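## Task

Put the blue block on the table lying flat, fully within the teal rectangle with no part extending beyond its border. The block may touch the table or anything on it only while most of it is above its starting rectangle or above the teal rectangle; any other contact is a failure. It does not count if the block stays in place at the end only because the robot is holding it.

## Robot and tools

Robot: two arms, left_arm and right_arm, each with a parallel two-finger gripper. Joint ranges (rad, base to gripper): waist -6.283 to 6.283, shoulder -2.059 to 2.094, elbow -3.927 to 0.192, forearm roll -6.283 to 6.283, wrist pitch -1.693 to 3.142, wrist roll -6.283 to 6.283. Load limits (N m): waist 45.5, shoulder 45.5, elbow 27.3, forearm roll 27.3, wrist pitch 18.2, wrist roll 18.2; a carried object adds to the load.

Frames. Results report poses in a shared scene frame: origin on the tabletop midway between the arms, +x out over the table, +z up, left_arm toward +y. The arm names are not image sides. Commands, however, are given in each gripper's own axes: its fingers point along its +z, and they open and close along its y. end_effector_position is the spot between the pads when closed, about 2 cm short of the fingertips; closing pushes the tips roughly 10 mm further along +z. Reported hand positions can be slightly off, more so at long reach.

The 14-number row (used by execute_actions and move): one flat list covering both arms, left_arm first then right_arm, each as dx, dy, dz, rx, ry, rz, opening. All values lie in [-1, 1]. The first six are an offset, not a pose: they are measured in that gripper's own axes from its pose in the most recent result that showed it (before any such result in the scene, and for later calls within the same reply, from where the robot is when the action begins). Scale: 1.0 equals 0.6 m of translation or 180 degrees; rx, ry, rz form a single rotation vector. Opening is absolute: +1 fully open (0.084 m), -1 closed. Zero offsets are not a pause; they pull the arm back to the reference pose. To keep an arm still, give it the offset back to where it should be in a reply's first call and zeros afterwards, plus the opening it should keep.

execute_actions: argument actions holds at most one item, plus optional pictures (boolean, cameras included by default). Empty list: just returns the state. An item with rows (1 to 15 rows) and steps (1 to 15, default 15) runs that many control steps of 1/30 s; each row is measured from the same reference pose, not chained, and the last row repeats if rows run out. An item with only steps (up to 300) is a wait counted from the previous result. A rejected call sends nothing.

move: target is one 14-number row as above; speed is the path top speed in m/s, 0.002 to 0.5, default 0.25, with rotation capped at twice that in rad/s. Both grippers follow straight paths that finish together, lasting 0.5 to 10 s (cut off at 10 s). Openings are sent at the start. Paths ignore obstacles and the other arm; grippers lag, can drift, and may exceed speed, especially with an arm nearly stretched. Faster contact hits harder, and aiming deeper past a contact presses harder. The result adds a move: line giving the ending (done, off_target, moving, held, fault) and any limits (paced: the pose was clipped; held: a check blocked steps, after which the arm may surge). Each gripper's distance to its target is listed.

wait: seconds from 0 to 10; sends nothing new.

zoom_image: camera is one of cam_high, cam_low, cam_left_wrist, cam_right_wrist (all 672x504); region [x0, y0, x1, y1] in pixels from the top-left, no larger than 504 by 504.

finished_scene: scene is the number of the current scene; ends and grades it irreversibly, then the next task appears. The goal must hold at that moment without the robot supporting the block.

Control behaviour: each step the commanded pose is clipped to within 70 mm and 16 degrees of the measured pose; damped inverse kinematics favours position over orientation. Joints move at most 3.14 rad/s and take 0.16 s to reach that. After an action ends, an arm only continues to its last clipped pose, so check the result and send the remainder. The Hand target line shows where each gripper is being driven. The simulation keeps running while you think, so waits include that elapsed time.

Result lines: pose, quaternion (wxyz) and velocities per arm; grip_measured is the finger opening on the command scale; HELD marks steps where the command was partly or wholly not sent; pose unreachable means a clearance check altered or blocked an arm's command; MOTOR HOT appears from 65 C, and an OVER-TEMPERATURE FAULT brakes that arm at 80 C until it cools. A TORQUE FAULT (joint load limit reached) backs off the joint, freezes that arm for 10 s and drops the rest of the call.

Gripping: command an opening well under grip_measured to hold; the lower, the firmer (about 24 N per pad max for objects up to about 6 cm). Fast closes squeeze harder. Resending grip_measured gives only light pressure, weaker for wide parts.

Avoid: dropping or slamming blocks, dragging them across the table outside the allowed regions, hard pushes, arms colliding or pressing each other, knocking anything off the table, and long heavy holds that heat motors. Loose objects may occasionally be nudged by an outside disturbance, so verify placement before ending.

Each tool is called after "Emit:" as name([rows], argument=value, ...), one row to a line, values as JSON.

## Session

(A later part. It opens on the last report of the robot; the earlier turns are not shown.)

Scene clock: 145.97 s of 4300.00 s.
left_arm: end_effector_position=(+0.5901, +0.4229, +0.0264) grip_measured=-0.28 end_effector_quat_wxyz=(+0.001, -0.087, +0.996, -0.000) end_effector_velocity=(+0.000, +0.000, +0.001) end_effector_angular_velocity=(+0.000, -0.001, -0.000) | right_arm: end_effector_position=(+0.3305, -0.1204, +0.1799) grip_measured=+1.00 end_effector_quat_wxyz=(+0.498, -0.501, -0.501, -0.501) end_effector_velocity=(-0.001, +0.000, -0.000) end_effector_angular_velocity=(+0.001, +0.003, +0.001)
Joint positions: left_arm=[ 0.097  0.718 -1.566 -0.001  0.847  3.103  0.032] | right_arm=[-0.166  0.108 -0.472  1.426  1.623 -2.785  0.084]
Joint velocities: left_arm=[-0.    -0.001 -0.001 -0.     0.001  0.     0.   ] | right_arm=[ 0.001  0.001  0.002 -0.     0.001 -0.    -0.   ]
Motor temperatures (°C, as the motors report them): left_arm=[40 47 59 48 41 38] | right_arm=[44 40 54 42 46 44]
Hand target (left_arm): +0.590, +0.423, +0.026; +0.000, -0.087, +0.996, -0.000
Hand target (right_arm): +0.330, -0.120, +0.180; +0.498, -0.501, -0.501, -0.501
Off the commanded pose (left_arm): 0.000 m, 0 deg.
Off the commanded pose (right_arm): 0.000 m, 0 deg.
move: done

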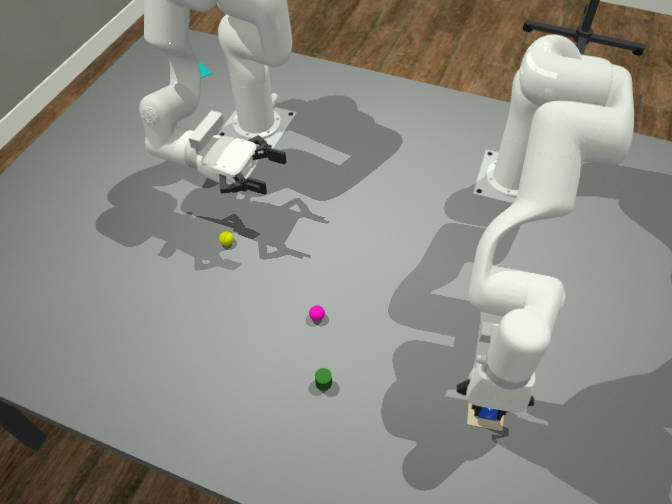

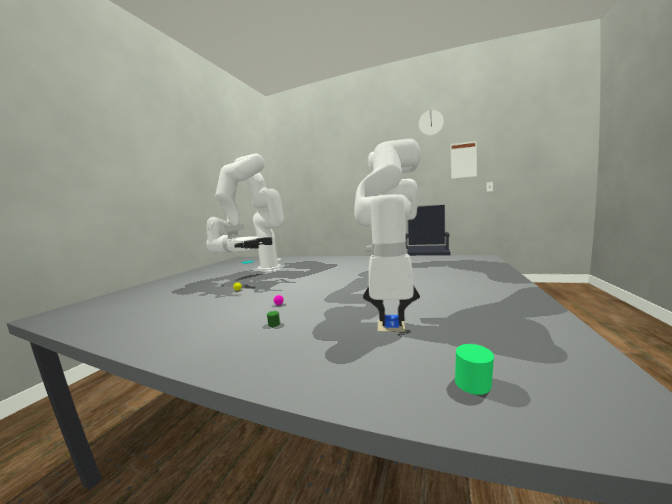

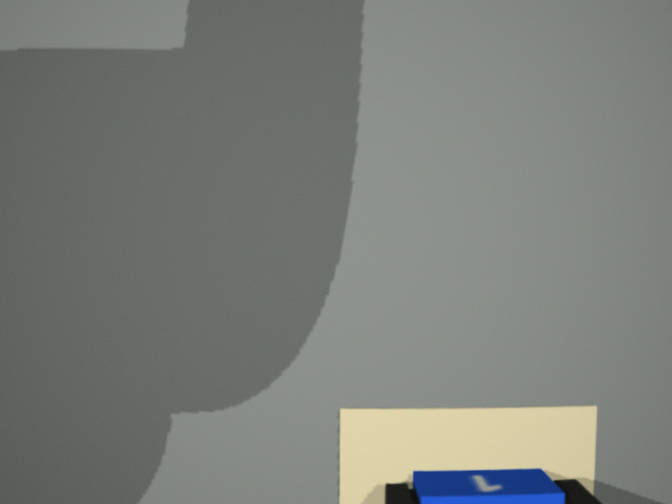

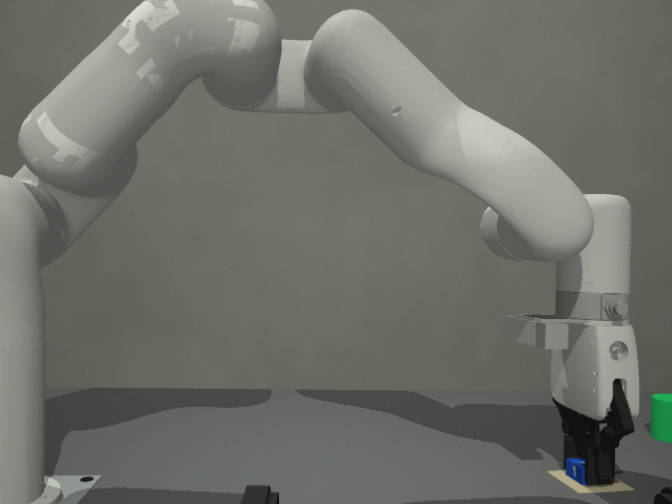

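Emit:
move(target=[0,0.002,0,0,0,0,-0.05,0,0,0,0,0,0,1])

Emit:
move(target=[0,0,-0.007,0,0,0,-0.05,0,0,0,0,0,0,1])

Emit:
move(target=[0,0,0,0,0,0,-0.7,0,0,0,0,0,0,1])

Emit:
move(target=[0,0,-0.1,0,0,0,-0.7,0,0,0,0,0,0,1], speed=0.12)

Emit:
zoom_image(camera="cam_right_wrist", region=[512, 344, 672, 464])

Scene clock: 168.23 s of 4300.00 s.
left_arm: end_effector_position=(+0.5898, +0.4240, +0.0264) grip_measured=-0.06 end_effector_quat_wxyz=(+0.001, -0.087, +0.996, -0.000) end_effector_velocity=(-0.000, +0.000, -0.001) end_effector_angular_velocity=(-0.000, +0.000, +0.001) | right_arm: end_effector_position=(+0.3305, -0.1204, +0.1799) grip_measured=+1.00 end_effector_quat_wxyz=(+0.498, -0.501, -0.501, -0.501) end_effector_velocity=(-0.001, +0.000, -0.000) end_effector_angular_velocity=(-0.001, +0.001, +0.003)
Joint positions: left_arm=[ 0.099  0.718 -1.566 -0.001  0.847  3.105  0.041] | right_arm=[-0.166  0.108 -0.472  1.426  1.623 -2.785  0.084]
Joint velocities: left_arm=[ 0.     0.     0.001 -0.    -0.001 -0.001  0.   ] | right_arm=[ 0.001 -0.001  0.002 -0.002 -0.     0.    -0.   ]
Motor temperatures (°C, as the motors report them): left_arm=[40 48 58 48 42 38] | right_arm=[44 40 52 42 46 44]
Hand target (left_arm): +0.590, +0.424, +0.026; +0.001, -0.087, +0.996, -0.000
Hand target (right_arm): +0.330, -0.120, +0.180; +0.498, -0.501, -0.501, -0.501
Off the commanded pose (left_arm): 0.000 m, 0 deg.
Off the commanded pose (right_arm): 0.000 m, 0 deg.
After step 90, 18.57 s passed at rest.
move: done

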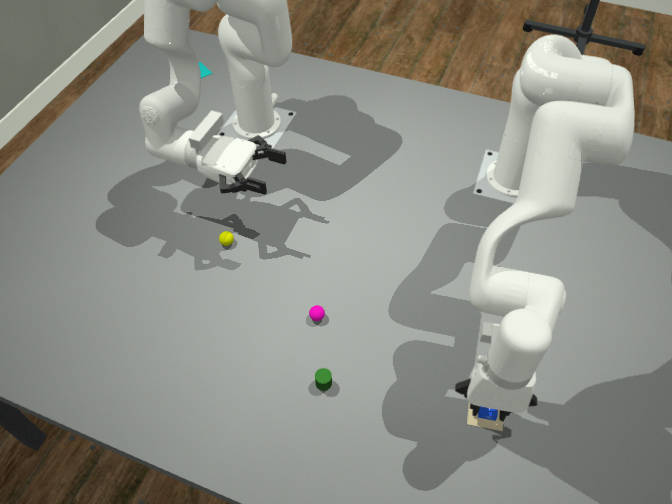

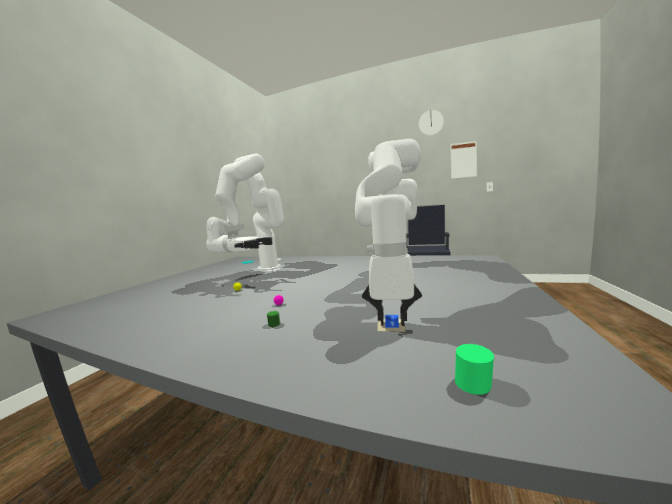

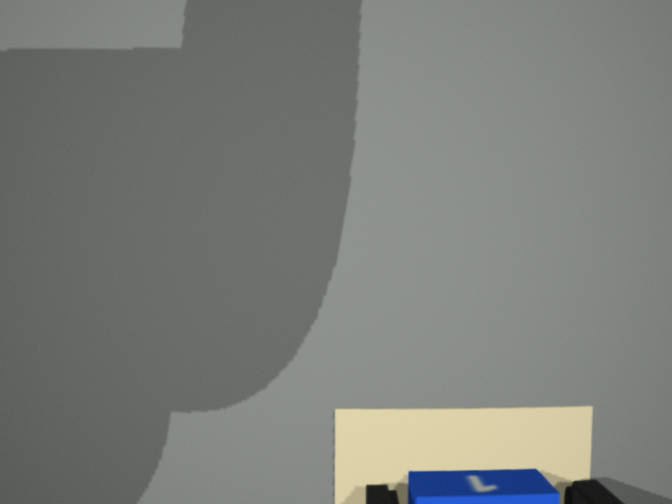

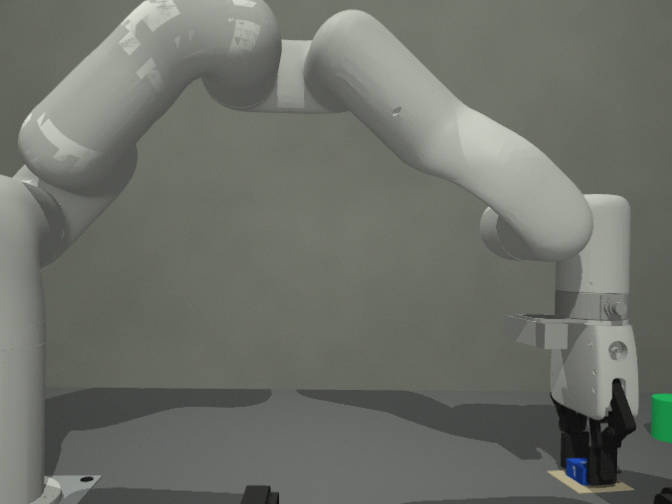

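Scene clock: 168.93 s of 4300.00 s.
left_arm: end_effector_position=(+0.5898, +0.4240, +0.0305) grip_measured=-0.06 end_effector_quat_wxyz=(+0.001, -0.087, +0.996, -0.000) end_effector_velocity=(-0.000, -0.000, +0.000) end_effector_angular_velocity=(-0.000, +0.001, +0.000) | right_arm: end_effector_position=(+0.3305, -0.1204, +0.1799) grip_measured=+1.00 end_effector_quat_wxyz=(+0.498, -0.501, -0.501, -0.501) end_effector_velocity=(-0.000, +0.000, +0.000) end_effector_angular_velocity=(+0.001, +0.000, -0.001)
Joint positions: left_arm=[ 0.099  0.71  -1.566 -0.001  0.855  3.105  0.041] | right_arm=[-0.166  0.108 -0.472  1.426  1.623 -2.785  0.084]
Joint velocities: left_arm=[-0.    -0.001 -0.    -0.     0.002 -0.    -0.   ] | right_arm=[-0.    -0.001  0.001  0.001  0.001 -0.     0.   ]
Motor temperatures (°C, as the motors report them): left_arm=[40 48 58 48 42 38] | right_arm=[44 40 52 42 46 44]
Hand target (left_arm): +0.590, +0.424, +0.031; +0.001, -0.087, +0.996, -0.000
Hand target (right_arm): +0.330, -0.120, +0.180; +0.498, -0.501, -0.501, -0.501
Off the commanded pose (left_arm): 0.000 m, 0 deg.
Off the commanded pose (right_arm): 0.000 m, 0 deg.
move: done

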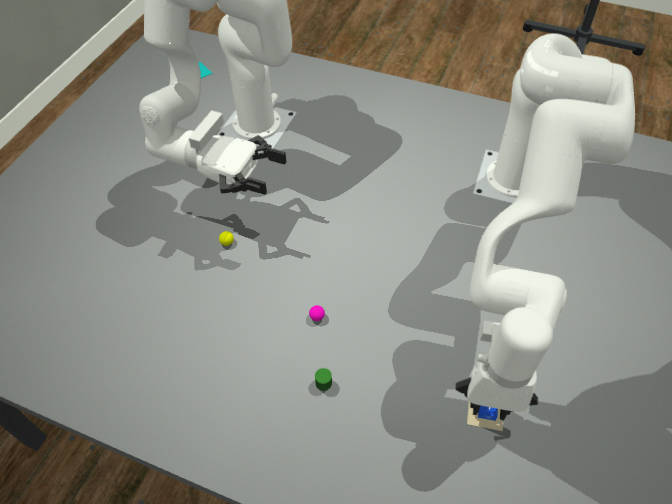

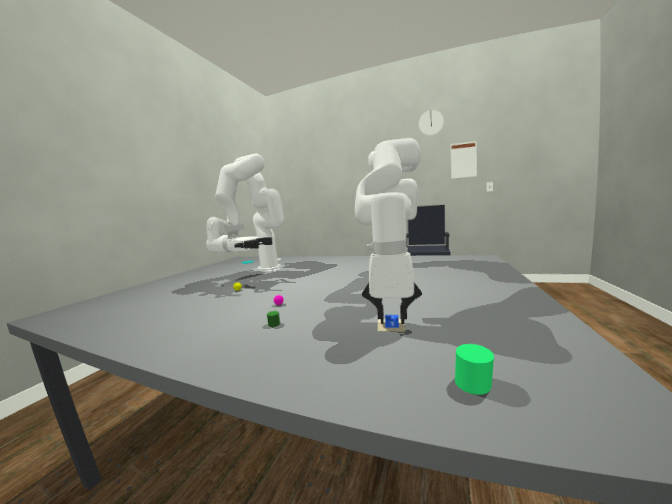

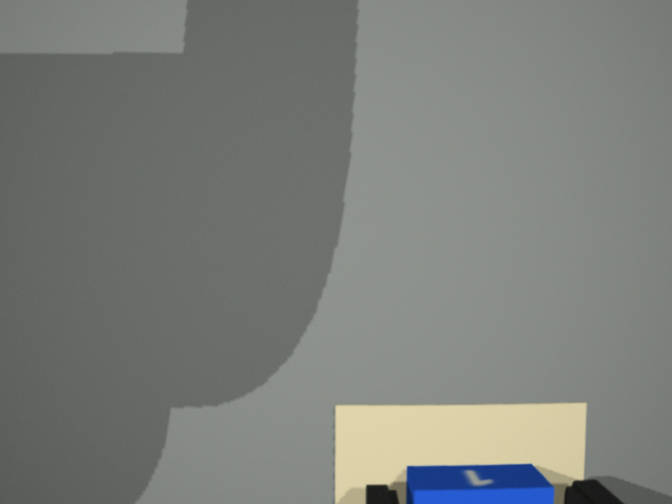

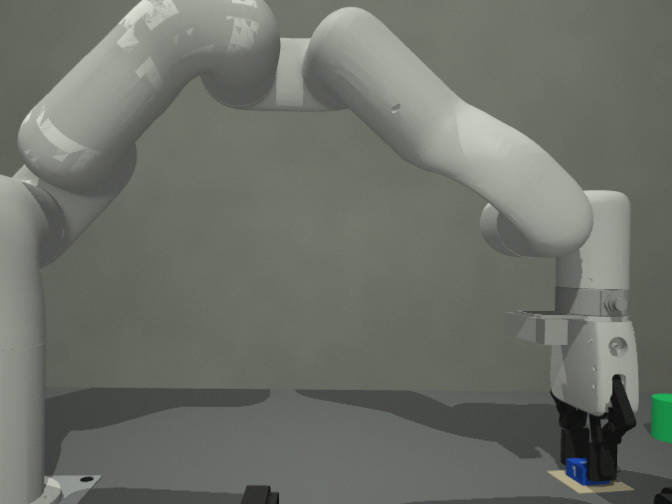

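Scene clock: 169.43 s of 4300.00 s.
left_arm: end_effector_position=(+0.5899, +0.4240, +0.0306) grip_measured=-0.28 end_effector_quat_wxyz=(+0.001, -0.087, +0.996, -0.000) end_effector_velocity=(+0.001, -0.000, +0.001) end_effector_angular_velocity=(-0.001, -0.003, +0.000) | right_arm: end_effector_position=(+0.3305, -0.1204, +0.1799) grip_measured=+1.00 end_effector_quat_wxyz=(+0.498, -0.501, -0.501, -0.501) end_effector_velocity=(+0.001, -0.000, +0.000) end_effector_angular_velocity=(-0.001, -0.001, -0.001)
Joint positions: left_arm=[ 0.099  0.71  -1.566 -0.001  0.855  3.105  0.032] | right_arm=[-0.166  0.108 -0.472  1.426  1.623 -2.785  0.084]
Joint velocities: left_arm=[ 0.    -0.001 -0.001 -0.002 -0.001  0.001 -0.   ] | right_arm=[-0.    -0.    -0.001  0.    -0.001 -0.    -0.   ]
Motor temperatures (°C, as the motors report them): left_arm=[40 48 58 48 42 38] | right_arm=[44 40 52 42 46 44]
Hand target (left_arm): +0.590, +0.424, +0.031; +0.001, -0.087, +0.996, -0.000
Hand target (right_arm): +0.330, -0.120, +0.180; +0.498, -0.501, -0.501, -0.501
Off the commanded pose (left_arm): 0.000 m, 0 deg.
Off the commanded pose (right_arm): 0.000 m, 0 deg.
move: done

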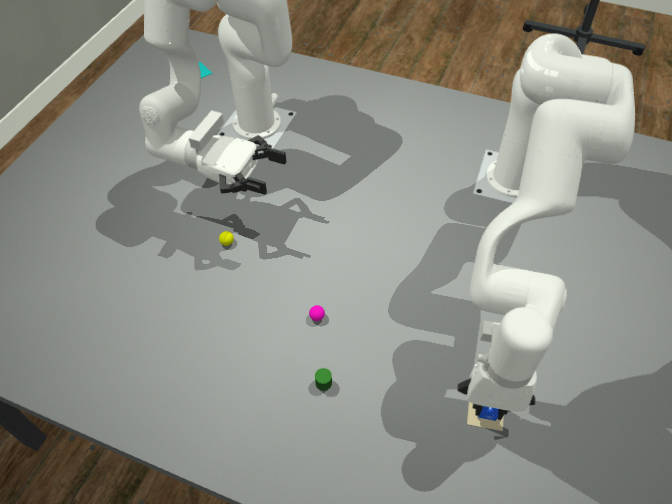

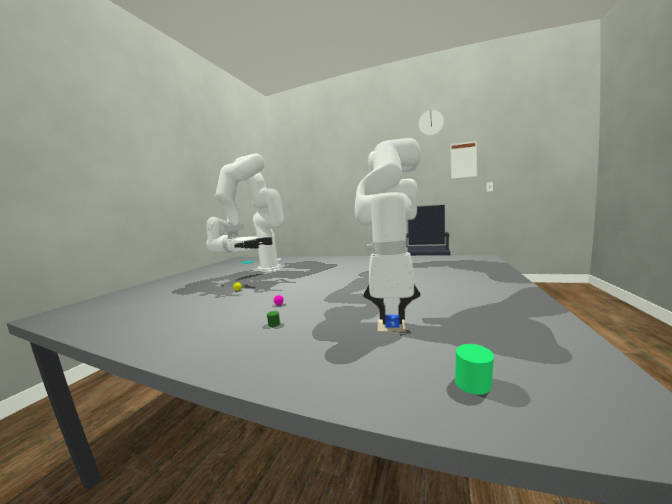

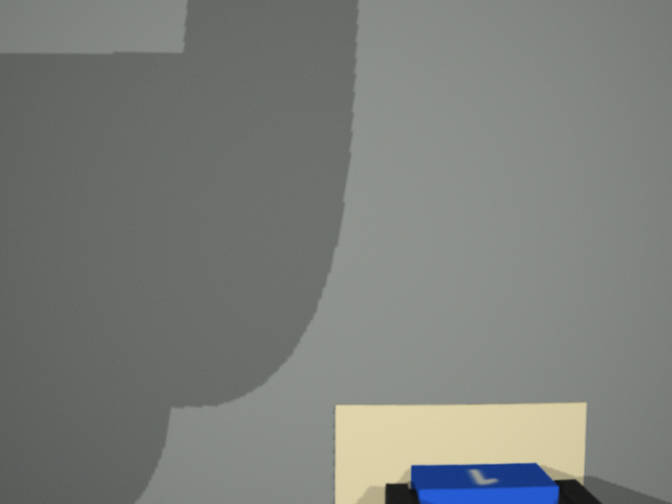

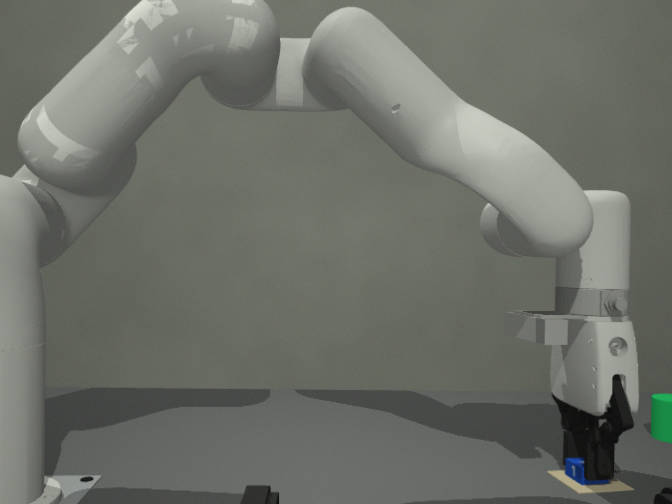

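Scene clock: 170.37 s of 4300.00 s.
left_arm: end_effector_position=(+0.5895, +0.4239, +0.0897) grip_measured=-0.28 end_effector_quat_wxyz=(-0.000, -0.087, +0.996, -0.000) end_effector_velocity=(+0.000, +0.000, +0.003) end_effector_angular_velocity=(+0.001, -0.001, -0.000) | right_arm: end_effector_position=(+0.3305, -0.1204, +0.1799) grip_measured=+1.00 end_effector_quat_wxyz=(+0.498, -0.501, -0.501, -0.501) end_effector_velocity=(+0.000, -0.000, -0.000) end_effector_angular_velocity=(+0.000, +0.000, -0.001)
Joint positions: left_arm=[ 0.099  0.616 -1.595 -0.001  0.978  3.105  0.032] | right_arm=[-0.166  0.108 -0.472  1.426  1.623 -2.785  0.084]
Joint velocities: left_arm=[-0.    -0.004 -0.004  0.001  0.006 -0.     0.   ] | right_arm=[-0.     0.001 -0.     0.001 -0.    -0.001  0.   ]
Motor temperatures (°C, as the motors report them): left_arm=[40 48 58 48 42 38] | right_arm=[44 40 52 42 46 44]
Hand target (left_arm): +0.590, +0.424, +0.091; +0.001, -0.087, +0.996, -0.000
Hand target (right_arm): +0.330, -0.120, +0.180; +0.498, -0.501, -0.501, -0.501
Off the commanded pose (left_arm): 0.001 m, 0 deg.
Off the commanded pose (right_arm): 0.000 m, 0 deg.
move: done

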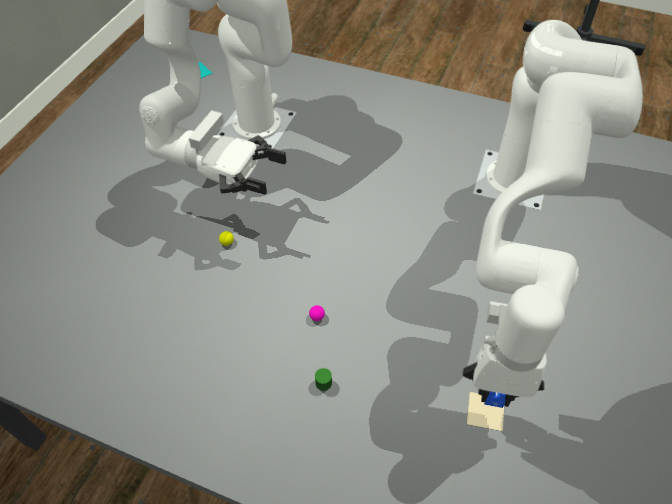

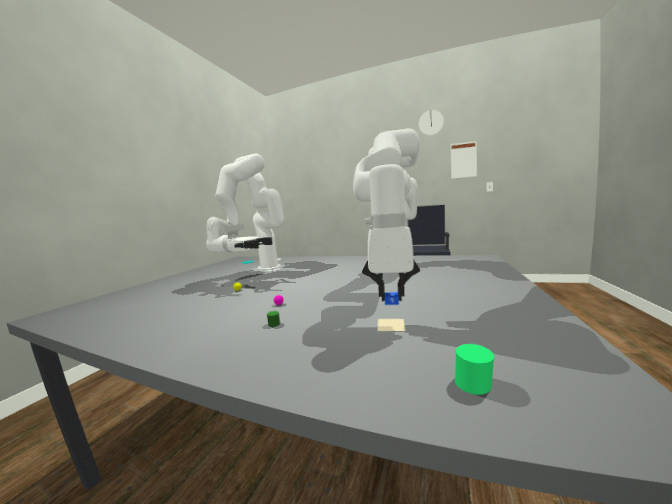

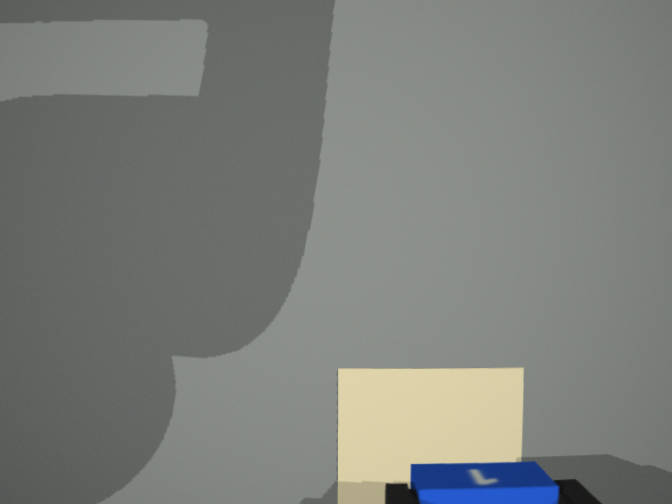

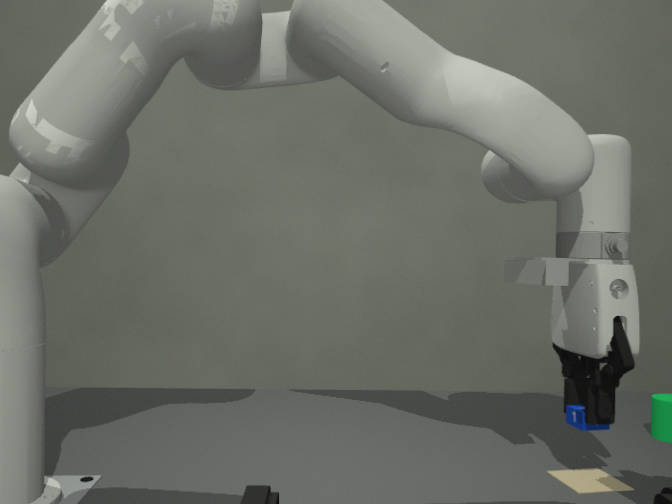

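Region (512, 344, 672, 464) of cam_right_wrist's 672x504 image, scaled by 3.150, with more detail than that image has; it fills the top 378 rows of this view, and the rest is white.

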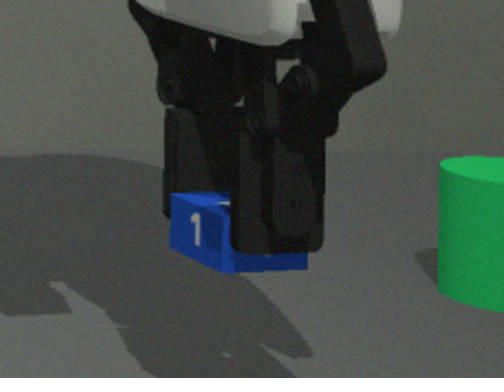

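Move to handover; right advances a little.

Emit:
move(target=[0.539,-0.572,-0.15,0.4987,0.0436,0.0436,-0.8,0,0,0.1,0,0,0,0.4], speed=0.3)

Scene clock: 177.70 s of 4300.00 s.
left_arm: end_effector_position=(+0.3313, +0.0303, +0.1795) grip_measured=-0.28 end_effector_quat_wxyz=(+0.002, -0.001, +0.708, -0.706) end_effector_velocity=(-0.001, -0.002, -0.001) end_effector_angular_velocity=(-0.006, +0.001, -0.002) | right_arm: end_effector_position=(+0.3307, -0.0605, +0.1797) grip_measured=+0.39 end_effector_quat_wxyz=(+0.497, -0.501, -0.501, -0.501) end_effector_velocity=(-0.000, +0.000, -0.000) end_effector_angular_velocity=(-0.001, +0.001, -0.000)
Joint positions: left_arm=[-0.223  0.221 -0.631 -1.743  1.494  4.309  0.032] | right_arm=[ 0.05   0.101 -0.462  1.628  1.546 -2.785  0.061]
Joint velocities: left_arm=[-0.004  0.005  0.001 -0.005  0.005  0.006 -0.   ] | right_arm=[ 0.001  0.     0.001  0.    -0.001  0.     0.   ]
Motor temperatures (°C, as the motors report them): left_arm=[40 48 59 49 42 38] | right_arm=[44 40 51 42 46 44]
Hand target (left_arm): +0.331, +0.030, +0.179; +0.001, -0.001, +0.708, -0.707
Hand target (right_arm): +0.331, -0.061, +0.180; +0.497, -0.501, -0.501, -0.501
Off the commanded pose (left_arm): 0.001 m, 0 deg.
Off the commanded pose (right_arm): 0.000 m, 0 deg.
After step 90, 1.13 s passed at rest.
move: done

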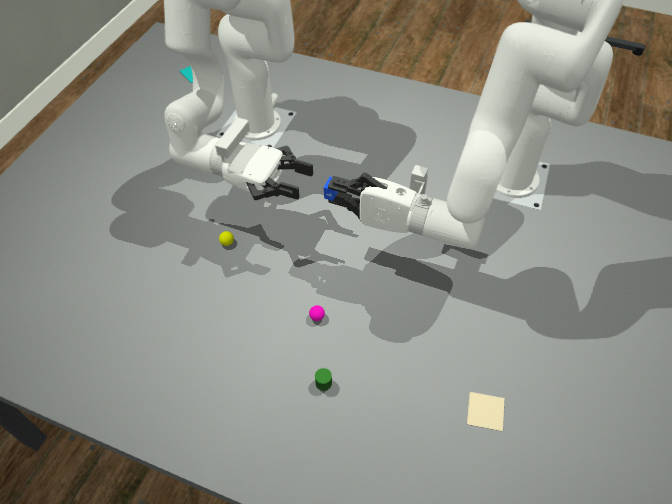

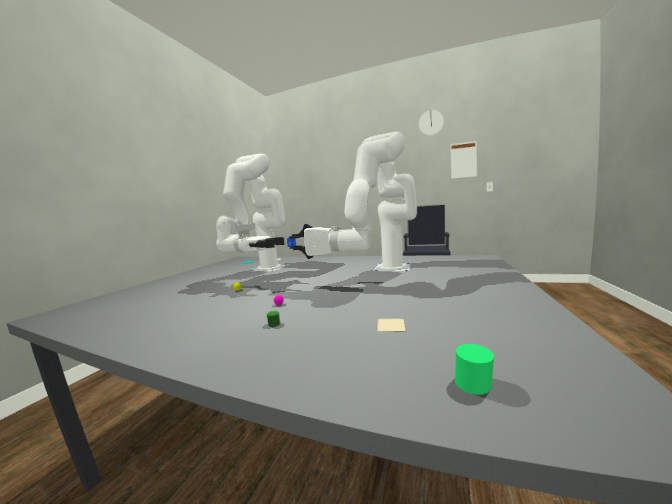

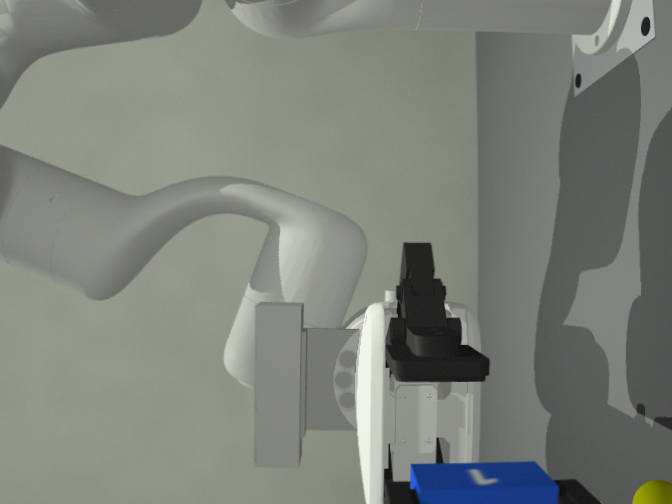

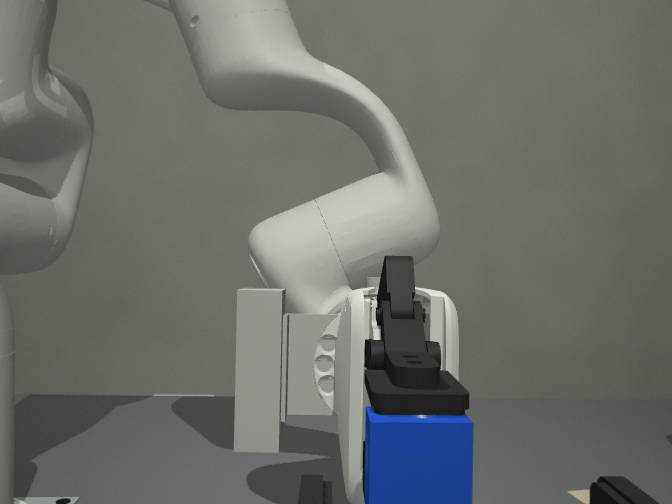

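Emit:
move(target=[0,0,0,0,0,0,-0.8,0,-0.004,0.07,0,0,0,0.3], speed=0.08)

Emit:
zoom_image(camera="cam_high", region=[280, 150, 380, 225])

Scene clock: 184.60 s of 4300.00 s.
left_arm: end_effector_position=(+0.3313, +0.0303, +0.1795) grip_measured=-0.28 end_effector_quat_wxyz=(+0.002, -0.001, +0.708, -0.706) end_effector_velocity=(-0.000, +0.000, -0.000) end_effector_angular_velocity=(-0.001, +0.001, +0.001) | right_arm: end_effector_position=(+0.3284, -0.0188, +0.1795) grip_measured=+0.29 end_effector_quat_wxyz=(+0.497, -0.501, -0.501, -0.501) end_effector_velocity=(-0.000, +0.001, -0.000) end_effector_angular_velocity=(+0.001, +0.000, -0.001)
Joint positions: left_arm=[-0.223  0.221 -0.631 -1.743  1.494  4.309  0.032] | right_arm=[ 0.201  0.11  -0.475  1.769  1.492 -2.788  0.056]
Joint velocities: left_arm=[ 0.     0.     0.    -0.001  0.    -0.    -0.   ] | right_arm=[ 0.005  0.001 -0.     0.006 -0.001 -0.001  0.   ]
Motor temperatures (°C, as the motors report them): left_arm=[40 47 57 49 42 38] | right_arm=[44 40 51 42 46 44]
Hand target (left_arm): +0.331, +0.030, +0.179; +0.002, -0.001, +0.708, -0.706
Hand target (right_arm): +0.328, -0.019, +0.179; +0.497, -0.501, -0.501, -0.501
Off the commanded pose (left_arm): 0.000 m, 0 deg.
Off the commanded pose (right_arm): 0.000 m, 0 deg.
After step 90, 2.93 s passed at rest.
move: done

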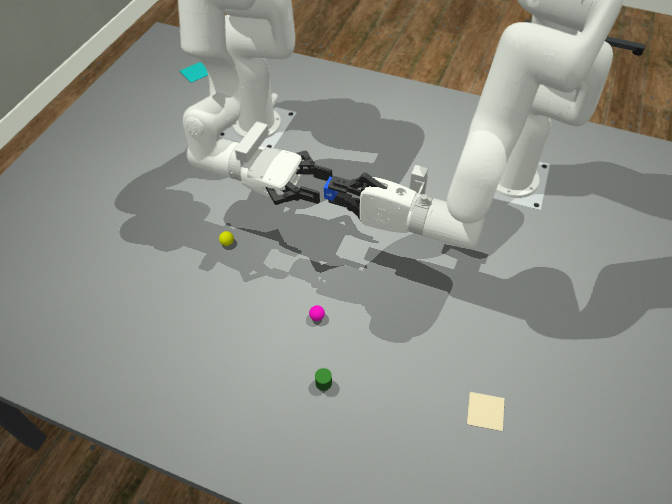

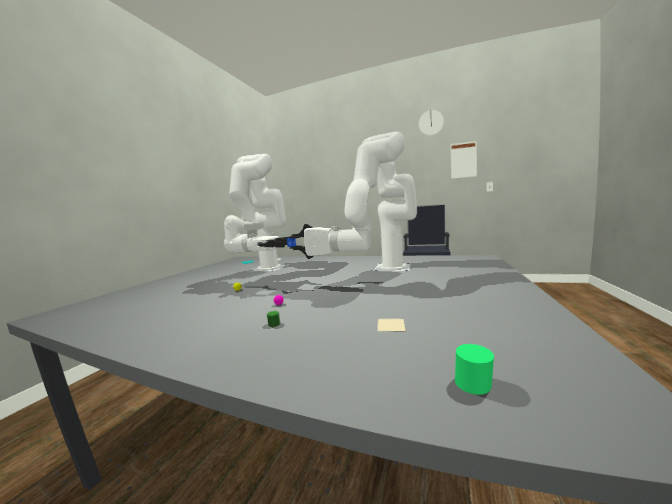

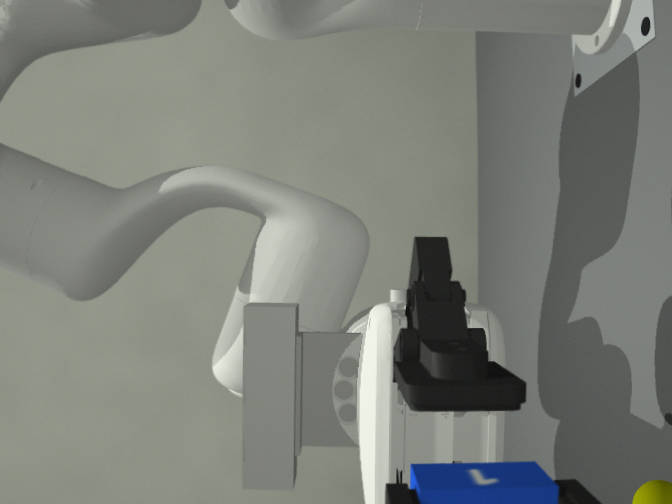

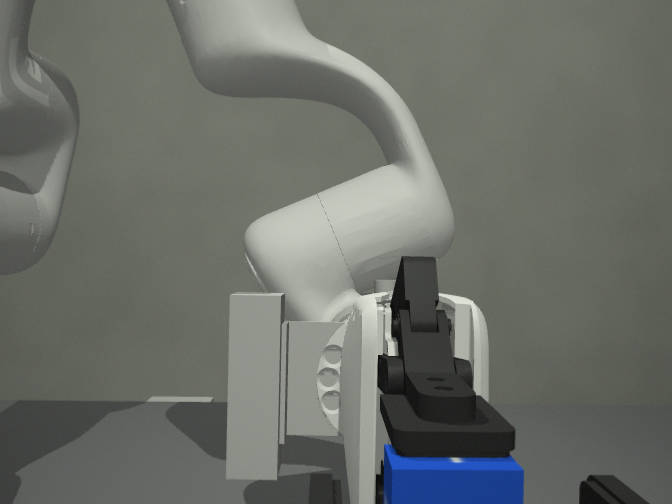

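Region (280, 150, 380, 225) of cam_high's 672x504 image, scaled by 5.040, with more detail than that image has; it fills the top 378 rows of this view, and the rest is white.

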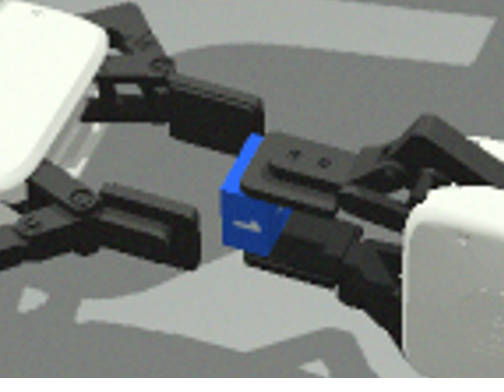

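Emit:
move(target=[0,0,0,0,0,0,-0.8,-0.0035,0,0.018,0,0,0,-0.05], speed=0.03)

Emit:
zoom_image(camera="cam_high", region=[280, 150, 380, 225])

Scene clock: 198.07 s of 4300.00 s.
left_arm: end_effector_position=(+0.3313, +0.0303, +0.1795) grip_measured=-0.28 end_effector_quat_wxyz=(+0.002, -0.001, +0.708, -0.706) end_effector_velocity=(-0.000, -0.000, +0.000) end_effector_angular_velocity=(-0.001, +0.001, -0.000) | right_arm: end_effector_position=(+0.3285, -0.0082, +0.1773) grip_measured=-0.06 end_effector_quat_wxyz=(+0.497, -0.501, -0.501, -0.501) end_effector_velocity=(+0.001, +0.002, -0.000) end_effector_angular_velocity=(+0.000, -0.001, -0.000)
Joint positions: left_arm=[-0.223  0.221 -0.631 -1.743  1.494  4.309  0.032] | right_arm=[ 0.237  0.124 -0.485  1.803  1.48  -2.794  0.041]
Joint velocities: left_arm=[-0.    -0.001  0.001 -0.     0.001 -0.     0.   ] | right_arm=[ 0.005  0.003 -0.004  0.005 -0.002 -0.001 -0.   ]
Motor temperatures (°C, as the motors report them): left_arm=[40 46 54 49 42 38] | right_arm=[44 41 51 42 46 44]
Hand target (left_arm): +0.331, +0.030, +0.179; +0.002, -0.001, +0.708, -0.706
Hand target (right_arm): +0.328, -0.008, +0.177; +0.497, -0.501, -0.501, -0.501
Off the commanded pose (left_arm): 0.000 m, 0 deg.
Off the commanded pose (right_arm): 0.000 m, 0 deg.
After step 90, 9.70 s passed at rest.
move: done

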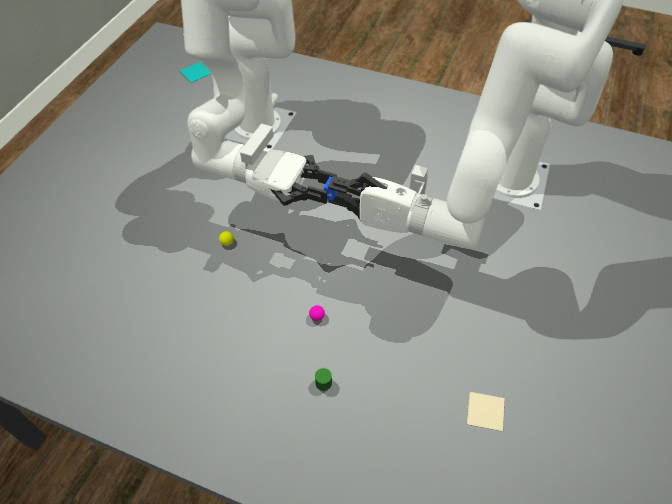

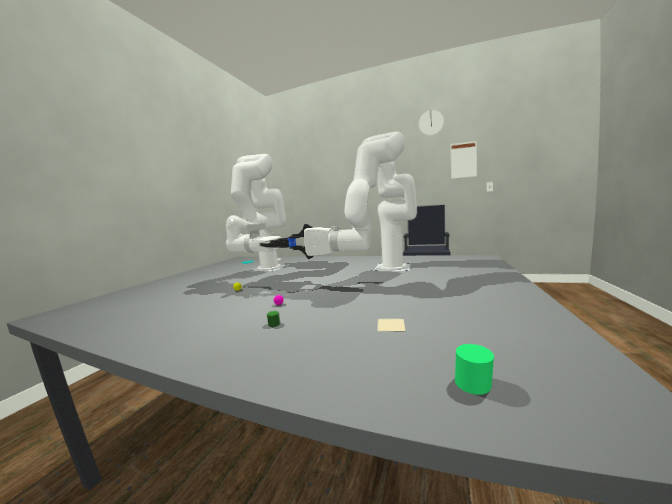

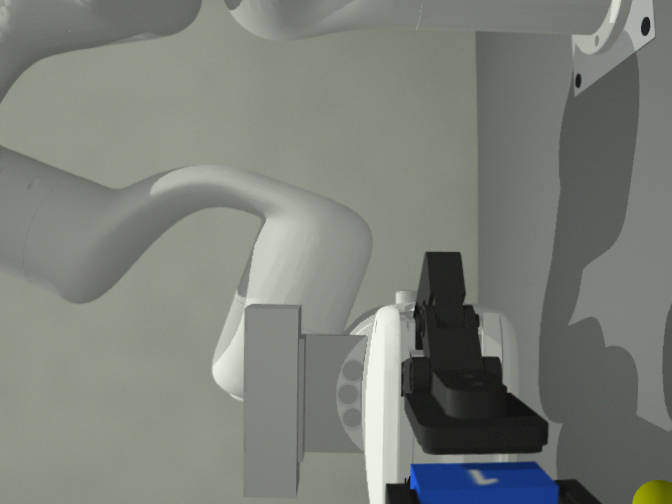

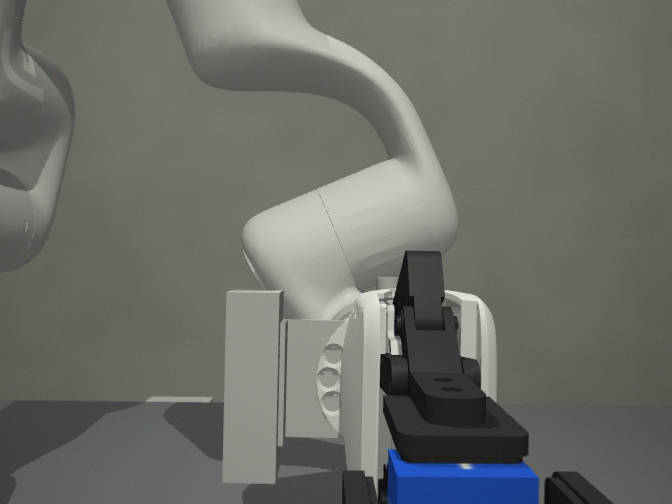

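Region (280, 150, 380, 225) of cam_high's 672x504 image, scaled by 5.040, with more detail than that image has; it fills the top 378 rows of this view, and the rest is white.

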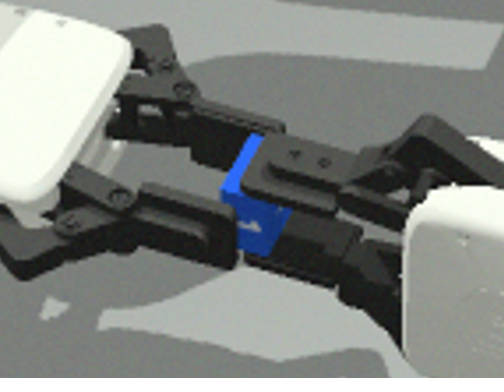

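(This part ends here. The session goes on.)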